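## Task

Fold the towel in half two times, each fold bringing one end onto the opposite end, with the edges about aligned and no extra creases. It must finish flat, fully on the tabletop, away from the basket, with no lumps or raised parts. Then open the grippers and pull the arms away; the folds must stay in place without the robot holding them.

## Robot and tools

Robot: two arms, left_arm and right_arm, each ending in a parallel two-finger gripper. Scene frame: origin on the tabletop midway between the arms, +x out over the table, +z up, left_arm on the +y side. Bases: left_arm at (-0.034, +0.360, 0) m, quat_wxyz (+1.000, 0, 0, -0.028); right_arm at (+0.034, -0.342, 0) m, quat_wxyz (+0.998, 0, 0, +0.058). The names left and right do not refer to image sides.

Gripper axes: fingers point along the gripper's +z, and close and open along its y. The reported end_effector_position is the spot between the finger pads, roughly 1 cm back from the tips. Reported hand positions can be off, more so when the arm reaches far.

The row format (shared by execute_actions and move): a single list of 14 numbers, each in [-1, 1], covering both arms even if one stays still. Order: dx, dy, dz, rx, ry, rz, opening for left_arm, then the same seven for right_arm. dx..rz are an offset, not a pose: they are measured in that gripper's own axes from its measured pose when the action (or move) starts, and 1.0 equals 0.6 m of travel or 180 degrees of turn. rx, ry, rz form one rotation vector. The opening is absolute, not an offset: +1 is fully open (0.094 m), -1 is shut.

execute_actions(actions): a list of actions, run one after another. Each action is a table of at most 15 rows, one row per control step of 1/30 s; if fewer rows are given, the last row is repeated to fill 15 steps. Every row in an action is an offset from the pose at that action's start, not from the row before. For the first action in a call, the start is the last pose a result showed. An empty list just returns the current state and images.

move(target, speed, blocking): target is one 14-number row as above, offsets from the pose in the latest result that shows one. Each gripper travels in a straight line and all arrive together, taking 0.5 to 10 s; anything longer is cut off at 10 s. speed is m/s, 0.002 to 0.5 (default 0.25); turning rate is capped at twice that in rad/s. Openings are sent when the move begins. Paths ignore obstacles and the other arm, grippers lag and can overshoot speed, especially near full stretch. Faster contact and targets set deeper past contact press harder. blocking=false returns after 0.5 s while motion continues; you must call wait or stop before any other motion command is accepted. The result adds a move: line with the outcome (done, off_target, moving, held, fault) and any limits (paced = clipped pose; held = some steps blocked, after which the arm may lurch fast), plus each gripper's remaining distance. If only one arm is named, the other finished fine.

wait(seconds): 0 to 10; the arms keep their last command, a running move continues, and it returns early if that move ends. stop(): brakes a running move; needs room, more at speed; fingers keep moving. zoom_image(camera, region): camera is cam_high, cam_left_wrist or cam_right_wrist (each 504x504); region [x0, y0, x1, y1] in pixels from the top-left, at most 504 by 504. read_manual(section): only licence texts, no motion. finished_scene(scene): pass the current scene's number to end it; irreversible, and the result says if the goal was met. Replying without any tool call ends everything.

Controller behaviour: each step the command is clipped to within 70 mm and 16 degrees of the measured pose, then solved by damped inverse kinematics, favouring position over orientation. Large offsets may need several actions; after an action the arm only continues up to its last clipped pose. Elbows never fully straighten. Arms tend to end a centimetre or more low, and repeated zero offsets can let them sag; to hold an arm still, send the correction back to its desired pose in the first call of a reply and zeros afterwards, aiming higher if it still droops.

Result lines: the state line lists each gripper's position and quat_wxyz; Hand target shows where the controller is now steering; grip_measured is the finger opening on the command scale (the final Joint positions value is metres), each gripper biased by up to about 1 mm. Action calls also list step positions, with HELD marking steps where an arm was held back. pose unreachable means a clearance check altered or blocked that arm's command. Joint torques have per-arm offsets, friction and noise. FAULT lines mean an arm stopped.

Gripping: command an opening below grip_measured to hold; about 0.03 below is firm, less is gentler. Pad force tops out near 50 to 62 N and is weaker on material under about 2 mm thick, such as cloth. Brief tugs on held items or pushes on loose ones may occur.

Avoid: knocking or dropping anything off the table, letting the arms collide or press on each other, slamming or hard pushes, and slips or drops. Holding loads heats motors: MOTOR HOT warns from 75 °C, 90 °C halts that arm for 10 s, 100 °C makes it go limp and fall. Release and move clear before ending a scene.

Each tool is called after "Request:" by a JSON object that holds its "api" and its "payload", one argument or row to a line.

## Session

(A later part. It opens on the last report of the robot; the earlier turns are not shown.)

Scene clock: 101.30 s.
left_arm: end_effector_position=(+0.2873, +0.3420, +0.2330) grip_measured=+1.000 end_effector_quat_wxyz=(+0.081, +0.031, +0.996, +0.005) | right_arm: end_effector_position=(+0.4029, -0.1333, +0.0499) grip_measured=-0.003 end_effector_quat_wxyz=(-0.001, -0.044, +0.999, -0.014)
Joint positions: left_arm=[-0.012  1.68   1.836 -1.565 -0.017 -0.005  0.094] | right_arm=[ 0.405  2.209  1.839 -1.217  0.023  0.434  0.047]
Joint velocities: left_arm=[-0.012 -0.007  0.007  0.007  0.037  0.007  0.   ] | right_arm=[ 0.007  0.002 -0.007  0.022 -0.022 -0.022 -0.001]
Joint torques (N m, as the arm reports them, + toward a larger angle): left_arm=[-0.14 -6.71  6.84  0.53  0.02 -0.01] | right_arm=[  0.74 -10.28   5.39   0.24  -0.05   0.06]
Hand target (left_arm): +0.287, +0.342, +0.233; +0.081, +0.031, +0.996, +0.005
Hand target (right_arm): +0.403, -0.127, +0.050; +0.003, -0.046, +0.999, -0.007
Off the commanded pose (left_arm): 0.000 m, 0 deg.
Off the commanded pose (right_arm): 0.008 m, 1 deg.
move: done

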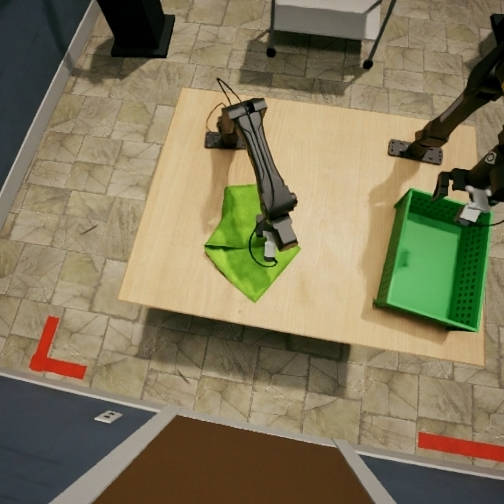

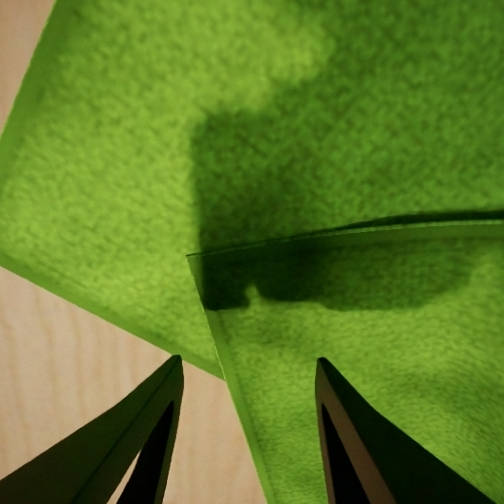

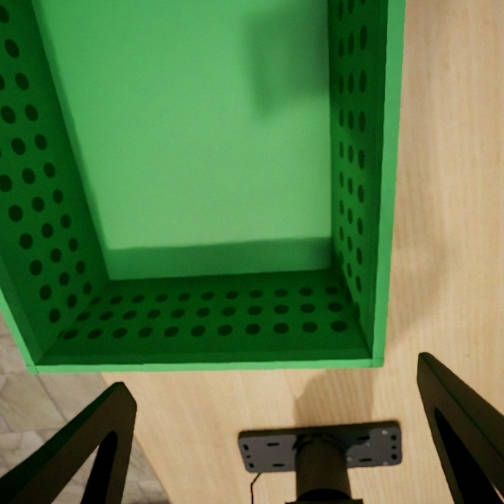

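Request:
{"api": "move", "payload": {
  "target": [0,0,0,0,0,0,1, -0.02,0.035,0.055,0,0,0,-0.3],
  "speed": 0.05
}}

Request:
{"api": "move", "payload": {
  "target": [0,0,0,0,0,0,1, 0,0,0,0,0,0,-1]
}}

Request:
{"api": "move", "payload": {
  "target": [0,0,0,0,0,0,1, -0.03,0,-0.12,0,0,0,-1],
  "speed": 0.1
}}

Scene clock: 108.57 s.
left_arm: end_effector_position=(+0.2873, +0.3420, +0.2330) grip_measured=+1.000 end_effector_quat_wxyz=(+0.081, +0.031, +0.996, +0.005) | right_arm: end_effector_position=(+0.4078, -0.1219, +0.0208) grip_measured=-0.297 end_effector_quat_wxyz=(-0.007, -0.041, +0.999, -0.017)
Joint positions: left_arm=[-0.012  1.68   1.836 -1.565 -0.017 -0.005  0.094] | right_arm=[ 0.422  2.286  1.85  -1.164  0.024  0.458  0.033]
Joint velocities: left_arm=[-0.007 -0.002 -0.017  0.007 -0.007  0.022  0.   ] | right_arm=[ 0.007  0.002  0.002  0.007 -0.037 -0.022 -0.   ]
Joint torques (N m, as the arm reports them, + toward a larger angle): left_arm=[-0.03 -6.78  6.93  0.52  0.02 -0.01] | right_arm=[ 1.   -9.01  7.31  0.22  0.    0.07]
Hand target (left_arm): +0.287, +0.342, +0.233; +0.081, +0.031, +0.996, +0.005
Hand target (right_arm): +0.412, -0.112, +0.016; -0.001, -0.044, +0.999, -0.013
Off the commanded pose (left_arm): 0.000 m, 0 deg.
Off the commanded pose (right_arm): 0.012 m, 1 deg.
move: off_target (right_arm)

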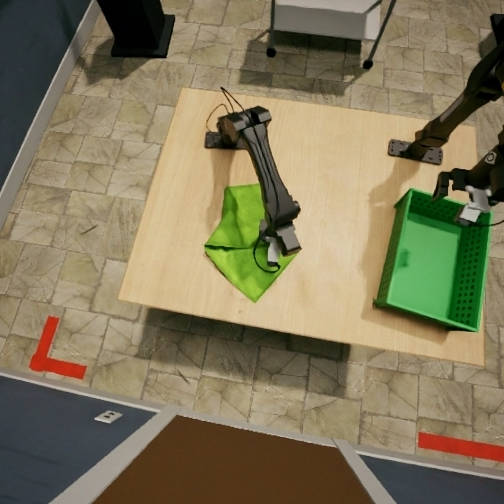

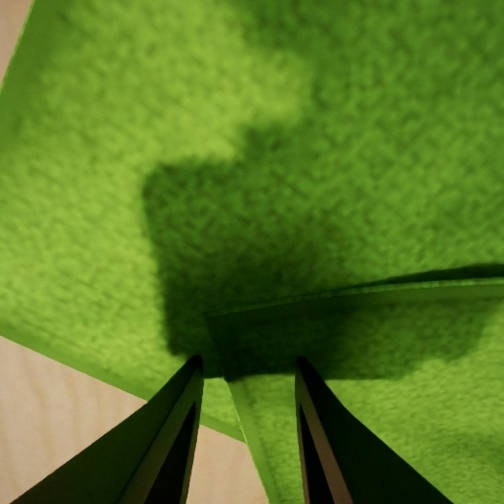

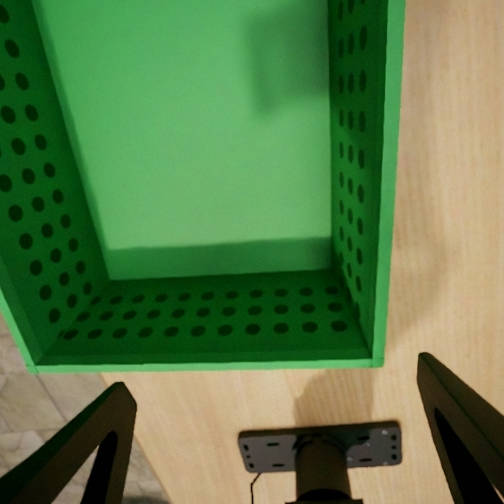

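Scene clock: 109.07 s.
left_arm: end_effector_position=(+0.2873, +0.3420, +0.2330) grip_measured=+1.000 end_effector_quat_wxyz=(+0.081, +0.031, +0.996, +0.005) | right_arm: end_effector_position=(+0.4078, -0.1219, +0.0208) grip_measured=-0.978 end_effector_quat_wxyz=(-0.007, -0.041, +0.999, -0.017)
Joint positions: left_arm=[-0.012  1.68   1.836 -1.565 -0.017 -0.005  0.094] | right_arm=[ 0.422  2.286  1.85  -1.164  0.024  0.458  0.001]
Joint velocities: left_arm=[ 0.002 -0.002  0.007 -0.022  0.022 -0.051  0.   ] | right_arm=[ 0.002  0.007 -0.007 -0.007  0.051 -0.022 -0.001]
Joint torques (N m, as the arm reports them, + toward a larger angle): left_arm=[ 0.02 -6.68  6.81  0.53  0.03 -0.01] | right_arm=[ -0.01 -10.7    5.3    0.13   0.04   0.03]
Hand target (left_arm): +0.287, +0.342, +0.233; +0.081, +0.031, +0.996, +0.005
Hand target (right_arm): +0.408, -0.122, +0.021; -0.007, -0.041, +0.999, -0.017
Off the commanded pose (left_arm): 0.000 m, 0 deg.
Off the commanded pose (right_arm): 0.000 m, 0 deg.
move: done

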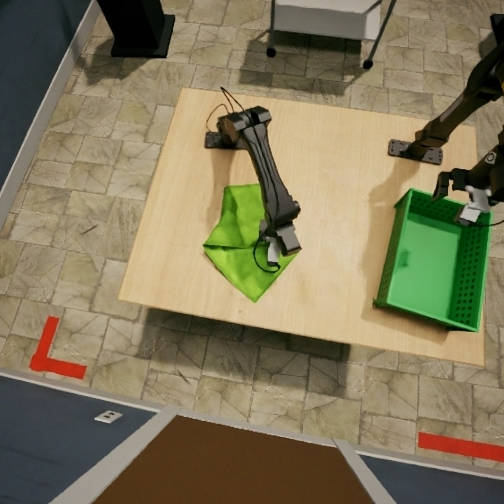

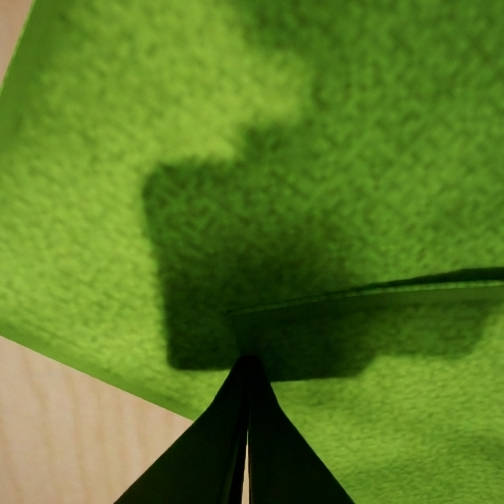

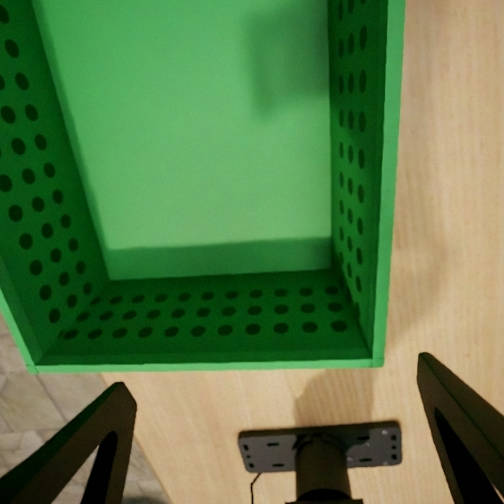

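Scene clock: 110.47 s.
left_arm: end_effector_position=(+0.2873, +0.3420, +0.2330) grip_measured=+1.000 end_effector_quat_wxyz=(+0.081, +0.031, +0.996, +0.005) | right_arm: end_effector_position=(+0.4215, -0.1137, +0.0926) grip_measured=-0.978 end_effector_quat_wxyz=(-0.007, -0.045, +0.999, -0.017)
Joint positions: left_arm=[-0.012  1.68   1.836 -1.565 -0.017 -0.005  0.094] | right_arm=[ 0.422  2.355  2.256 -1.499  0.024  0.449  0.001]
Joint velocities: left_arm=[-0.007  0.017  0.002  0.007 -0.051 -0.022  0.   ] | right_arm=[-0.017  0.002  0.002 -0.007 -0.022  0.037 -0.002]
Joint torques (N m, as the arm reports them, + toward a larger angle): left_arm=[ 0.02 -6.83  6.82  0.52  0.01 -0.02] | right_arm=[-0.92 -9.83  7.51  0.03  0.03 -0.01]
Hand target (left_arm): +0.287, +0.342, +0.233; +0.081, +0.031, +0.996, +0.005
Hand target (right_arm): +0.427, -0.118, +0.092; -0.007, -0.041, +0.999, -0.017
Off the commanded pose (left_arm): 0.000 m, 0 deg.
Off the commanded pose (right_arm): 0.007 m, 0 deg.
move: done

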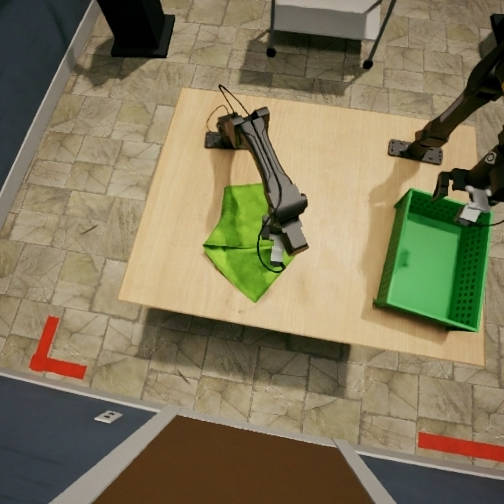

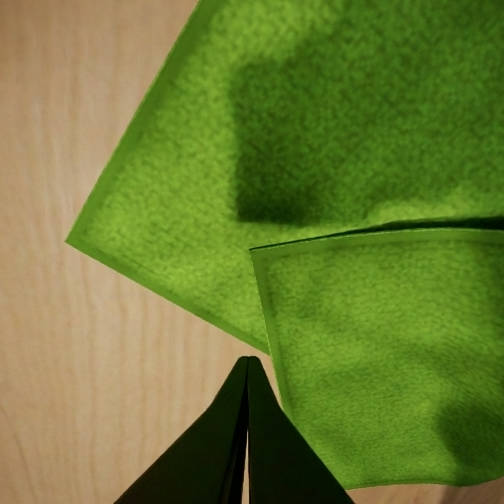

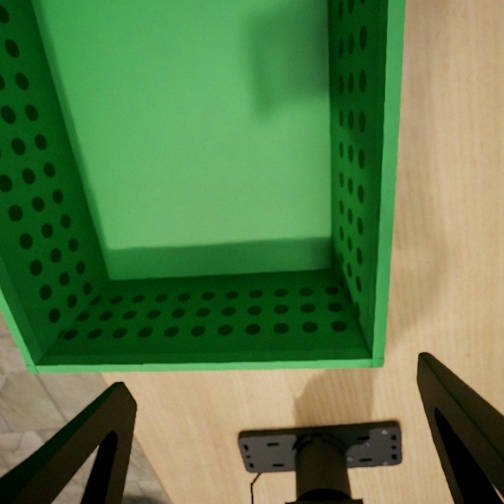

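Request:
{"api": "move", "payload": {
  "target": [0,0,0,0,0,0,1, 0.02,-0.02,0.08,0,0,0,-0.1],
  "speed": 0.1
}}

Request:
{"api": "move", "payload": {
  "target": [0,0,0,0,0,0,1, 0,0,0.065,0,0,0,-0.1],
  "speed": 0.05
}}

Request:
{"api": "move", "payload": {
  "target": [0,0,0,0,0,0,1, 0,0,0.02,0,0,0,-1]
}}

Request:
{"api": "move", "payload": {
  "target": [0,0,0,0,0,0,1, -0.03,0,-0.12,0,0,0,-1],
  "speed": 0.1
}}

Scene clock: 117.97 s.
left_arm: end_effector_position=(+0.2873, +0.3420, +0.2330) grip_measured=+1.000 end_effector_quat_wxyz=(+0.081, +0.031, +0.996, +0.005) | right_arm: end_effector_position=(+0.4072, -0.1223, +0.0405) grip_measured=-0.103 end_effector_quat_wxyz=(-0.014, -0.050, +0.998, -0.021)
Joint positions: left_arm=[-0.012  1.68   1.836 -1.565 -0.017 -0.005  0.094] | right_arm=[ 0.422  2.285  1.928 -1.257  0.024  0.439  0.042]
Joint velocities: left_arm=[ 0.002 -0.022 -0.022 -0.022 -0.022 -0.022  0.   ] | right_arm=[ 0.007 -0.007  0.012  0.007 -0.051  0.007  0.   ]
Joint torques (N m, as the arm reports them, + toward a larger angle): left_arm=[-0.04 -6.72  6.85  0.54  0.06 -0.01] | right_arm=[ -0.96 -12.43   3.67   0.17   0.02  -0.02]
Hand target (left_arm): +0.287, +0.342, +0.233; +0.081, +0.031, +0.996, +0.005
Hand target (right_arm): +0.410, -0.129, +0.045; -0.007, -0.045, +0.999, -0.017
Off the commanded pose (left_arm): 0.000 m, 0 deg.
Off the commanded pose (right_arm): 0.008 m, 1 deg.
move: done

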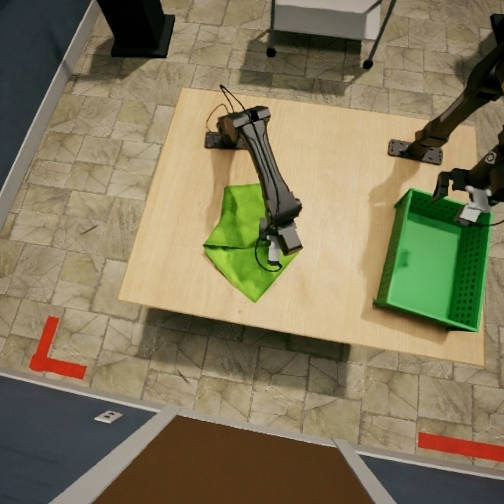

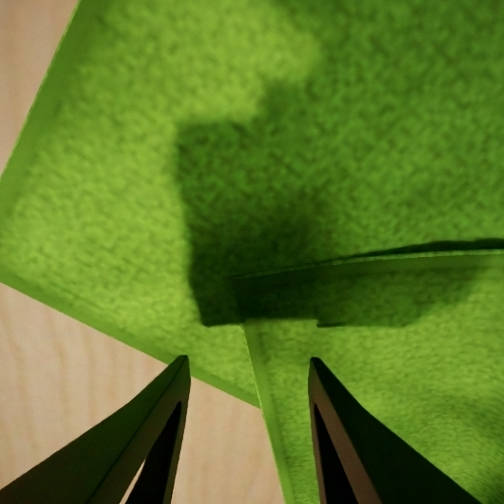

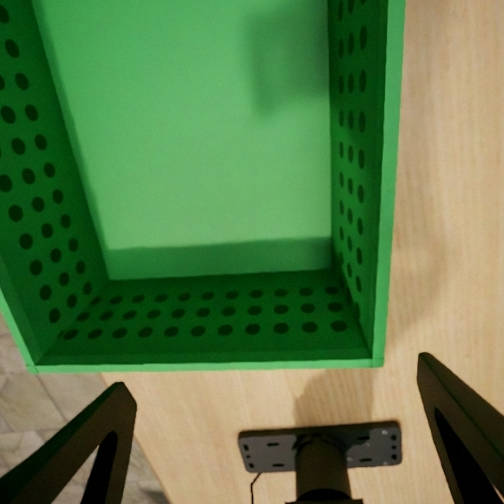

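Scene clock: 118.97 s.
left_arm: end_effector_position=(+0.2873, +0.3420, +0.2330) grip_measured=+1.000 end_effector_quat_wxyz=(+0.081, +0.031, +0.996, +0.005) | right_arm: end_effector_position=(+0.4070, -0.1223, +0.0185) grip_measured=-0.103 end_effector_quat_wxyz=(-0.008, -0.050, +0.999, -0.017)
Joint positions: left_arm=[-0.012  1.68   1.836 -1.565 -0.017 -0.005  0.094] | right_arm=[ 0.422  2.285  1.841 -1.156  0.024  0.439  0.042]
Joint velocities: left_arm=[ 0.007 -0.007 -0.002 -0.037  0.095  0.007  0.   ] | right_arm=[-0.002 -0.007 -0.012  0.007 -0.022 -0.066  0.   ]
Joint torques (N m, as the arm reports them, + toward a larger angle): left_arm=[-0.03 -6.8   6.87  0.52  0.01  0.  ] | right_arm=[-0.09 -9.35  3.01  0.48  0.02  0.02]
Hand target (left_arm): +0.287, +0.342, +0.233; +0.081, +0.031, +0.996, +0.005
Hand target (right_arm): +0.405, -0.124, +0.002; -0.014, -0.050, +0.998, -0.021
Off the commanded pose (left_arm): 0.000 m, 0 deg.
Off the commanded pose (right_arm): 0.017 m, 1 deg.
move: off_target (right_arm)

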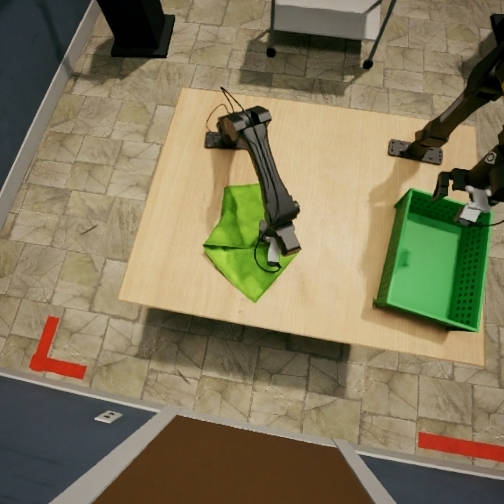

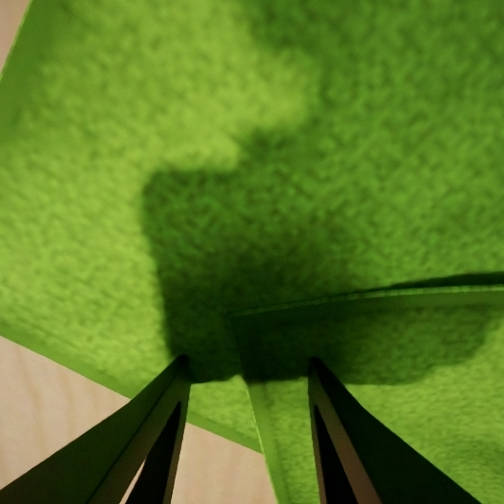

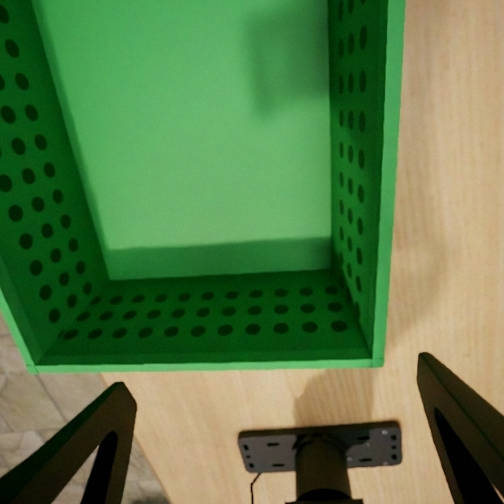

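Scene clock: 119.67 s.
left_arm: end_effector_position=(+0.2873, +0.3420, +0.2330) grip_measured=+1.000 end_effector_quat_wxyz=(+0.081, +0.031, +0.996, +0.005) | right_arm: end_effector_position=(+0.4070, -0.1222, +0.0193) grip_measured=-0.973 end_effector_quat_wxyz=(-0.007, -0.050, +0.999, -0.018)
Joint positions: left_arm=[-0.012  1.68   1.836 -1.565 -0.017 -0.005  0.094] | right_arm=[ 0.423  2.283  1.841 -1.156  0.025  0.439  0.001]
Joint velocities: left_arm=[-0.002 -0.027  0.017 -0.066 -0.081  0.037  0.   ] | right_arm=[-0.002  0.007  0.007 -0.007 -0.037 -0.037 -0.001]
Joint torques (N m, as the arm reports them, + toward a larger angle): left_arm=[-0.07 -6.77  6.79  0.52  0.01 -0.01] | right_arm=[-0.14 -9.81  2.82  0.51  0.01  0.04]
Hand target (left_arm): +0.287, +0.342, +0.233; +0.081, +0.031, +0.996, +0.005
Hand target (right_arm): +0.406, -0.123, +0.007; -0.008, -0.050, +0.999, -0.018
Off the commanded pose (left_arm): 0.000 m, 0 deg.
Off the commanded pose (right_arm): 0.013 m, 0 deg.
move: off_target (right_arm)

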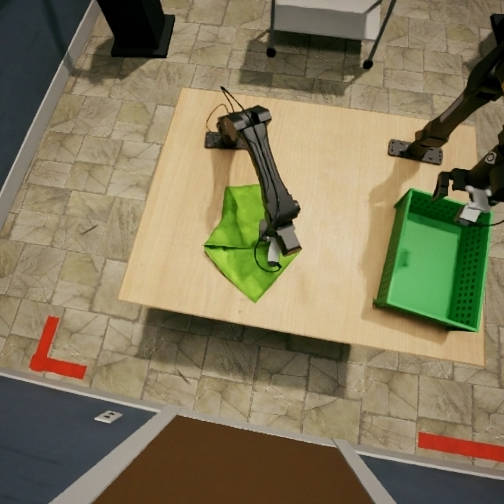

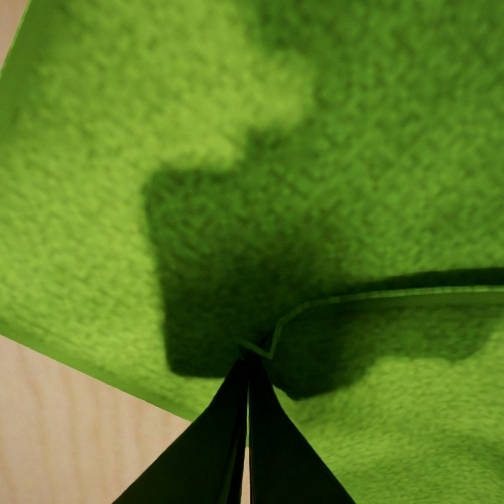

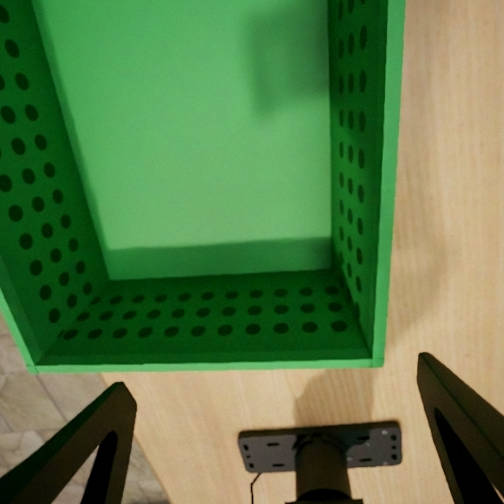

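Scene clock: 121.07 s.
left_arm: end_effector_position=(+0.2873, +0.3420, +0.2330) grip_measured=+1.000 end_effector_quat_wxyz=(+0.081, +0.031, +0.996, +0.005) | right_arm: end_effector_position=(+0.4209, -0.1140, +0.0912) grip_measured=-0.973 end_effector_quat_wxyz=(-0.006, -0.054, +0.998, -0.017)
Joint positions: left_arm=[-0.012  1.68   1.836 -1.565 -0.017 -0.005  0.094] | right_arm=[ 0.423  2.349  2.24  -1.488  0.025  0.432  0.001]
Joint velocities: left_arm=[-0.012  0.002 -0.022  0.022 -0.007  0.022  0.   ] | right_arm=[ 0.007 -0.012 -0.022 -0.066 -0.095  0.007  0.001]
Joint torques (N m, as the arm reports them, + toward a larger angle): left_arm=[ 0.08 -6.68  6.84  0.5   0.01  0.  ] | right_arm=[-0.88 -9.98  7.53  0.05  0.02 -0.02]
Hand target (left_arm): +0.287, +0.342, +0.233; +0.081, +0.031, +0.996, +0.005
Hand target (right_arm): +0.426, -0.117, +0.091; -0.006, -0.050, +0.999, -0.018
Off the commanded pose (left_arm): 0.000 m, 0 deg.
Off the commanded pose (right_arm): 0.006 m, 0 deg.
move: done

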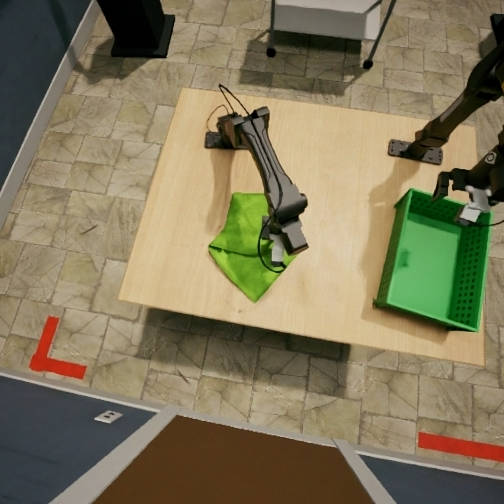

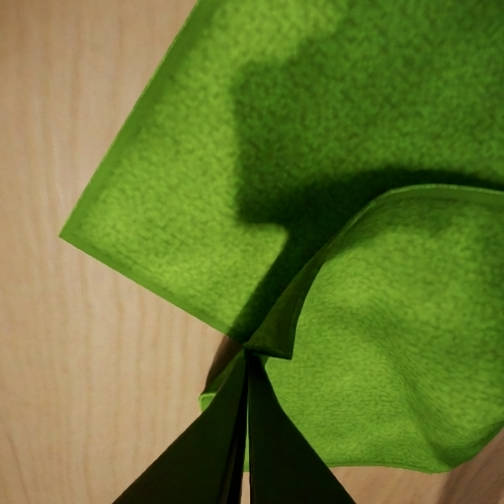

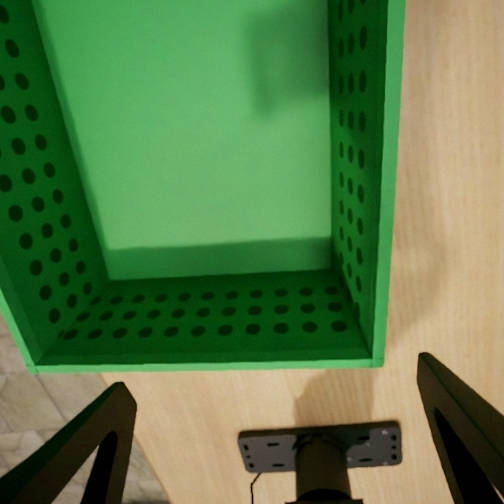

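Request:
{"api": "move", "payload": {
  "target": [0,0,0,0,0,0,1, -0.31,-0.077,0.06,0,-0.2,0,-1],
  "speed": 0.1
}}

Scene clock: 138.30 s.
left_arm: end_effector_position=(+0.2873, +0.3420, +0.2330) grip_measured=+1.000 end_effector_quat_wxyz=(+0.081, +0.031, +0.996, +0.005) | right_arm: end_effector_position=(+0.6100, -0.1309, +0.0699) grip_measured=-0.973 end_effector_quat_wxyz=(+0.313, -0.060, +0.948, +0.014)
Joint positions: left_arm=[-0.012  1.68   1.836 -1.565 -0.017 -0.005  0.094] | right_arm=[ 0.282  2.424  2.097 -0.627  0.171  0.217  0.001]
Joint velocities: left_arm=[ 0.012 -0.007  0.032  0.007 -0.037 -0.022  0.   ] | right_arm=[-0.022 -0.017  0.007  0.022 -0.037 -0.007  0.003]
Joint torques (N m, as the arm reports them, + toward a larger angle): left_arm=[-0.05 -6.75  6.76  0.53  0.01 -0.04] | right_arm=[ -0.64 -11.36   4.84   1.19   0.2   -0.02]
Hand target (left_arm): +0.287, +0.342, +0.233; +0.081, +0.031, +0.996, +0.005
Hand target (right_arm): +0.610, -0.140, +0.054; +0.303, -0.057, +0.951, +0.001
Off the commanded pose (left_arm): 0.000 m, 0 deg.
Off the commanded pose (right_arm): 0.019 m, 2 deg.
move: off_target (right_arm)

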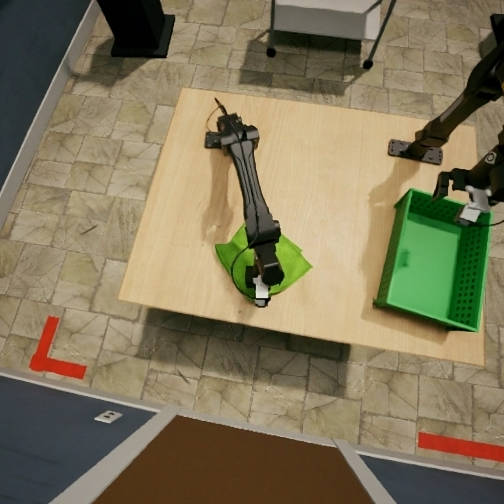

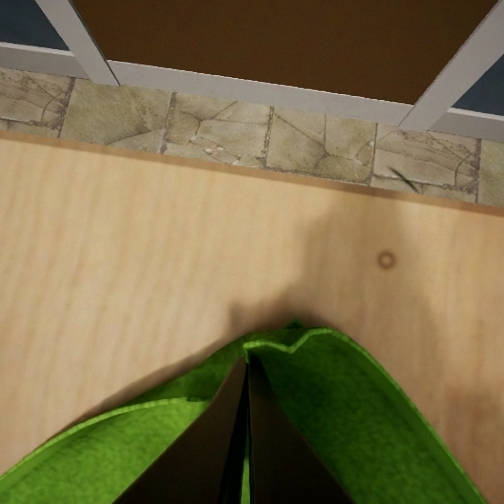

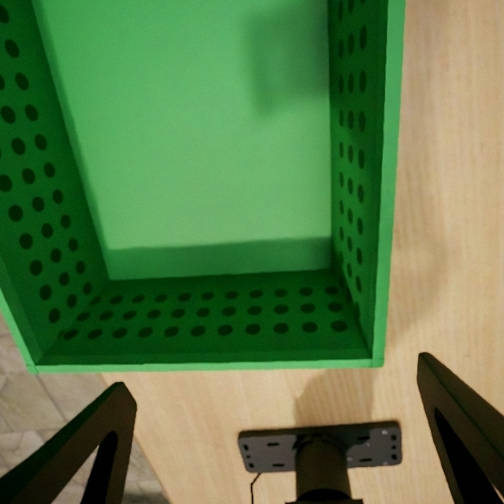

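Request:
{"api": "move", "payload": {
  "target": [0,0,0,0,0,0,1, 0.02,-0.03,0.07,0,0,0,-1],
  "speed": 0.06
}}

Request:
{"api": "move", "payload": {
  "target": [0,0,0,0,0,0,1, 0,0,0,0,0,0,0]
}}

Request:
{"api": "move", "payload": {
  "target": [0,0,0,0,0,0,1, 0.06,-0.1,-0.4,0,0.1,0,0]
}}

Scene clock: 143.33 s.
left_arm: end_effector_position=(+0.2873, +0.3420, +0.2330) grip_measured=+1.000 end_effector_quat_wxyz=(+0.081, +0.031, +0.996, +0.005) | right_arm: end_effector_position=(+0.6299, -0.1411, +0.0466) grip_measured=-0.973 end_effector_quat_wxyz=(+0.327, -0.060, +0.943, +0.017)
Joint positions: left_arm=[-0.012  1.68   1.836 -1.565 -0.017 -0.005  0.094] | right_arm=[ 0.25   2.485  2.097 -0.532  0.154  0.188  0.001]
Joint velocities: left_arm=[-0.007  0.002 -0.012  0.007 -0.007 -0.007  0.   ] | right_arm=[-0.027 -0.022 -0.007  0.037  0.037 -0.007  0.   ]
Joint torques (N m, as the arm reports them, + toward a larger angle): left_arm=[-0.13 -6.66  6.8   0.55  0.03 -0.01] | right_arm=[ -0.6  -11.77   4.65   1.2    0.01  -0.02]
Hand target (left_arm): +0.287, +0.342, +0.233; +0.081, +0.031, +0.996, +0.005
Hand target (right_arm): +0.627, -0.148, +0.029; +0.313, -0.060, +0.948, +0.014
Off the commanded pose (left_arm): 0.000 m, 0 deg.
Off the commanded pose (right_arm): 0.019 m, 2 deg.
move: off_target (right_arm)

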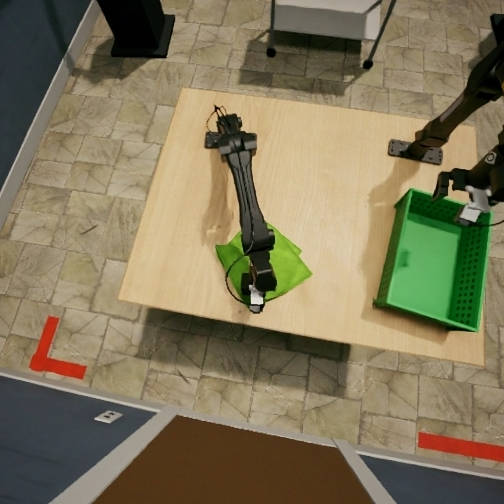

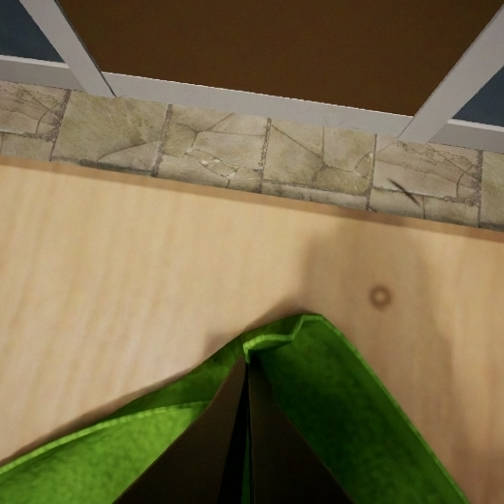

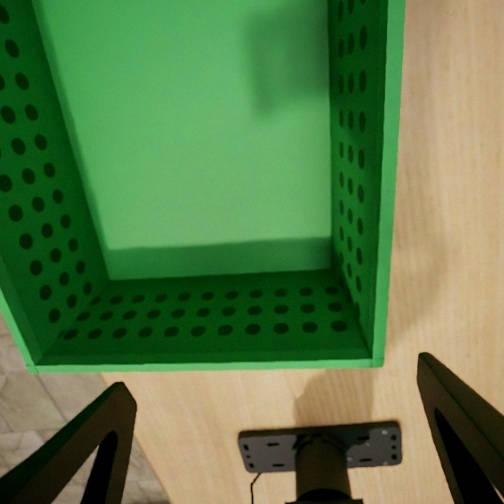

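Scene clock: 143.83 s.
left_arm: end_effector_position=(+0.2873, +0.3420, +0.2330) grip_measured=+1.000 end_effector_quat_wxyz=(+0.081, +0.031, +0.996, +0.005) | right_arm: end_effector_position=(+0.6300, -0.1411, +0.0467) grip_measured=-0.003 end_effector_quat_wxyz=(+0.327, -0.060, +0.943, +0.017)
Joint positions: left_arm=[-0.012  1.68   1.836 -1.565 -0.017 -0.005  0.094] | right_arm=[ 0.25   2.485  2.097 -0.531  0.154  0.188  0.047]
Joint velocities: left_arm=[-0.002 -0.007 -0.002 -0.007 -0.037 -0.022  0.   ] | right_arm=[-0.027 -0.002  0.002  0.007 -0.007 -0.051  0.001]
Joint torques (N m, as the arm reports them, + toward a larger angle): left_arm=[-0.13 -6.7   6.88  0.51  0.04 -0.05] | right_arm=[  0.04 -12.82   6.33   1.2    0.08   0.03]
Hand target (left_arm): +0.287, +0.342, +0.233; +0.081, +0.031, +0.996, +0.005
Hand target (right_arm): +0.630, -0.141, +0.047; +0.327, -0.060, +0.943, +0.017
Off the commanded pose (left_arm): 0.000 m, 0 deg.
Off the commanded pose (right_arm): 0.000 m, 0 deg.
move: done

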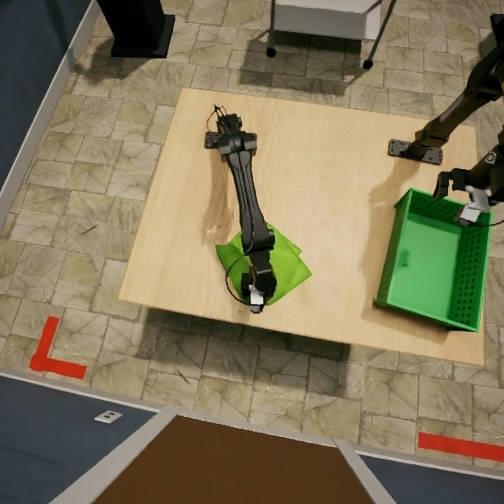

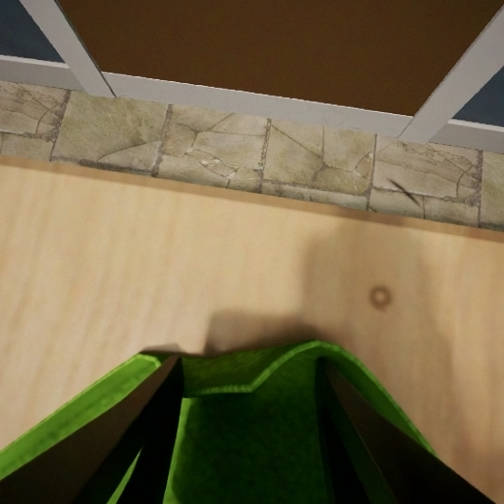

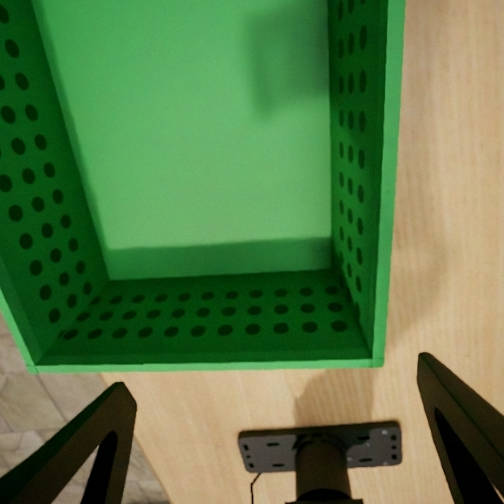

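Scene clock: 145.57 s.
left_arm: end_effector_position=(+0.2873, +0.3420, +0.2330) grip_measured=+1.000 end_effector_quat_wxyz=(+0.081, +0.031, +0.996, +0.005) | right_arm: end_effector_position=(+0.4634, -0.2179, +0.2029) grip_measured=-0.003 end_effector_quat_wxyz=(+0.167, -0.064, +0.984, +0.001)
Joint positions: left_arm=[-0.012  1.68   1.836 -1.565 -0.017 -0.005  0.094] | right_arm=[ 0.193  1.989  2.063 -1.319  0.078  0.167  0.047]
Joint velocities: left_arm=[-0.012  0.002 -0.002 -0.051  0.007  0.095  0.   ] | right_arm=[-0.012 -0.012 -0.007 -0.007 -0.022 -0.037  0.001]
Joint torques (N m, as the arm reports them, + toward a larger angle): left_arm=[-0.08 -6.72  6.9   0.53  0.01 -0.01] | right_arm=[-0.64 -9.72  7.52  0.59 -0.02 -0.04]
Hand target (left_arm): +0.287, +0.342, +0.233; +0.081, +0.031, +0.996, +0.005
Hand target (right_arm): +0.464, -0.221, +0.214; +0.176, -0.061, +0.982, +0.006
Off the commanded pose (left_arm): 0.000 m, 0 deg.
Off the commanded pose (right_arm): 0.011 m, 1 deg.
move: off_target (right_arm)

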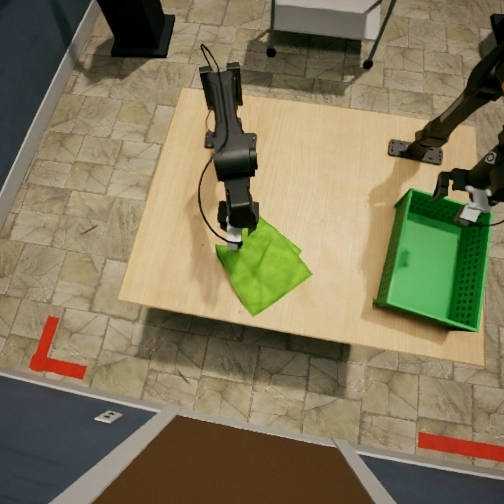

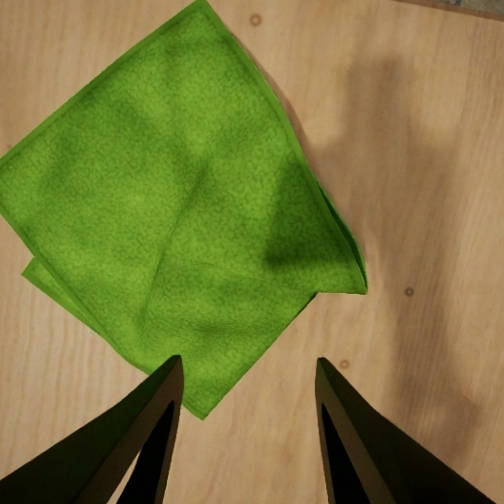

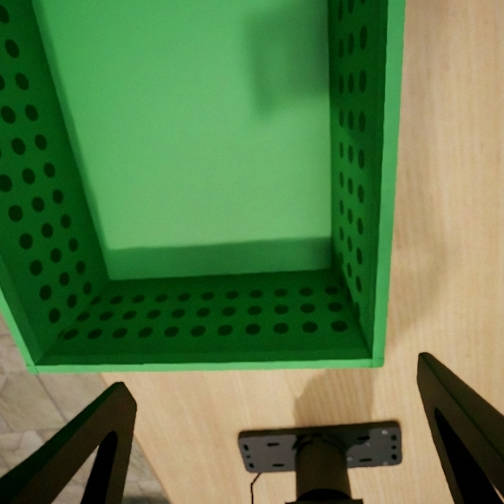

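Request:
{"api": "move", "payload": {
  "target": [0,0,0,0,0,0,1, 0.268,0.11,0.157,0,0.105,0,0]
}}

Scene clock: 162.03 s.
left_arm: end_effector_position=(+0.2873, +0.3420, +0.2330) grip_measured=+1.000 end_effector_quat_wxyz=(+0.081, +0.031, +0.996, +0.005) | right_arm: end_effector_position=(+0.3362, -0.1739, +0.0574) grip_measured=-0.003 end_effector_quat_wxyz=(-0.004, -0.064, +0.998, -0.016)
Joint positions: left_arm=[-0.012  1.68   1.836 -1.565 -0.017 -0.005  0.094] | right_arm=[ 0.401  1.904  1.414 -1.102  0.025  0.39   0.047]
Joint velocities: left_arm=[ 0.012  0.007 -0.002 -0.051 -0.051 -0.007  0.   ] | right_arm=[ 0.002  0.002 -0.022 -0.007  0.037 -0.051 -0.   ]
Joint torques (N m, as the arm reports them, + toward a larger angle): left_arm=[ 0.03 -6.78  6.88  0.51 -0.01 -0.02] | right_arm=[ 0.53 -9.45  3.92  0.25 -0.04  0.11]
Hand target (left_arm): +0.287, +0.342, +0.233; +0.081, +0.031, +0.996, +0.005
Hand target (right_arm): +0.334, -0.172, +0.060; +0.002, -0.063, +0.998, -0.009
Off the commanded pose (left_arm): 0.000 m, 0 deg.
Off the commanded pose (right_arm): 0.004 m, 1 deg.
move: done

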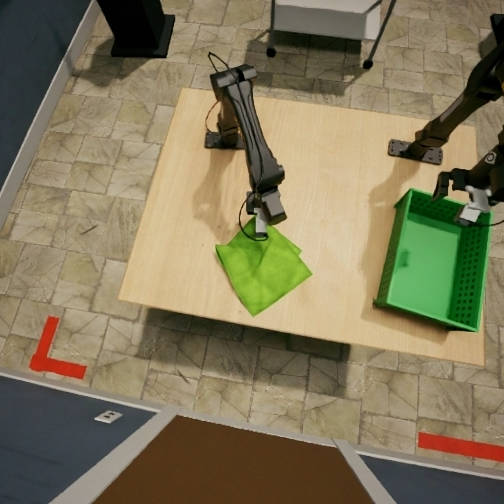

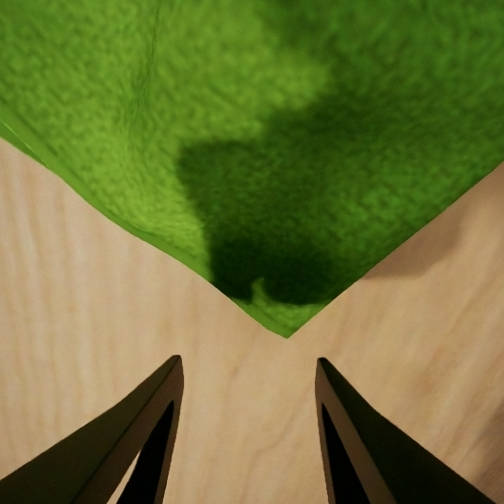

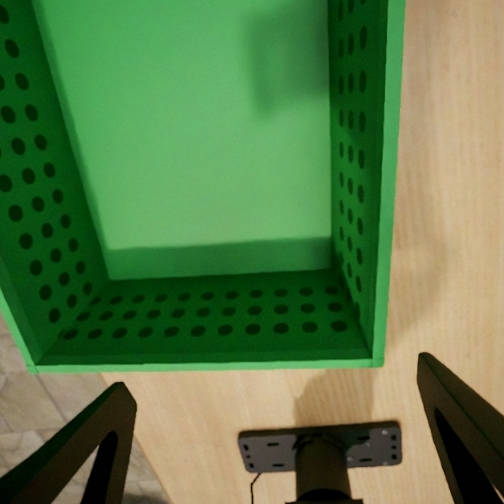

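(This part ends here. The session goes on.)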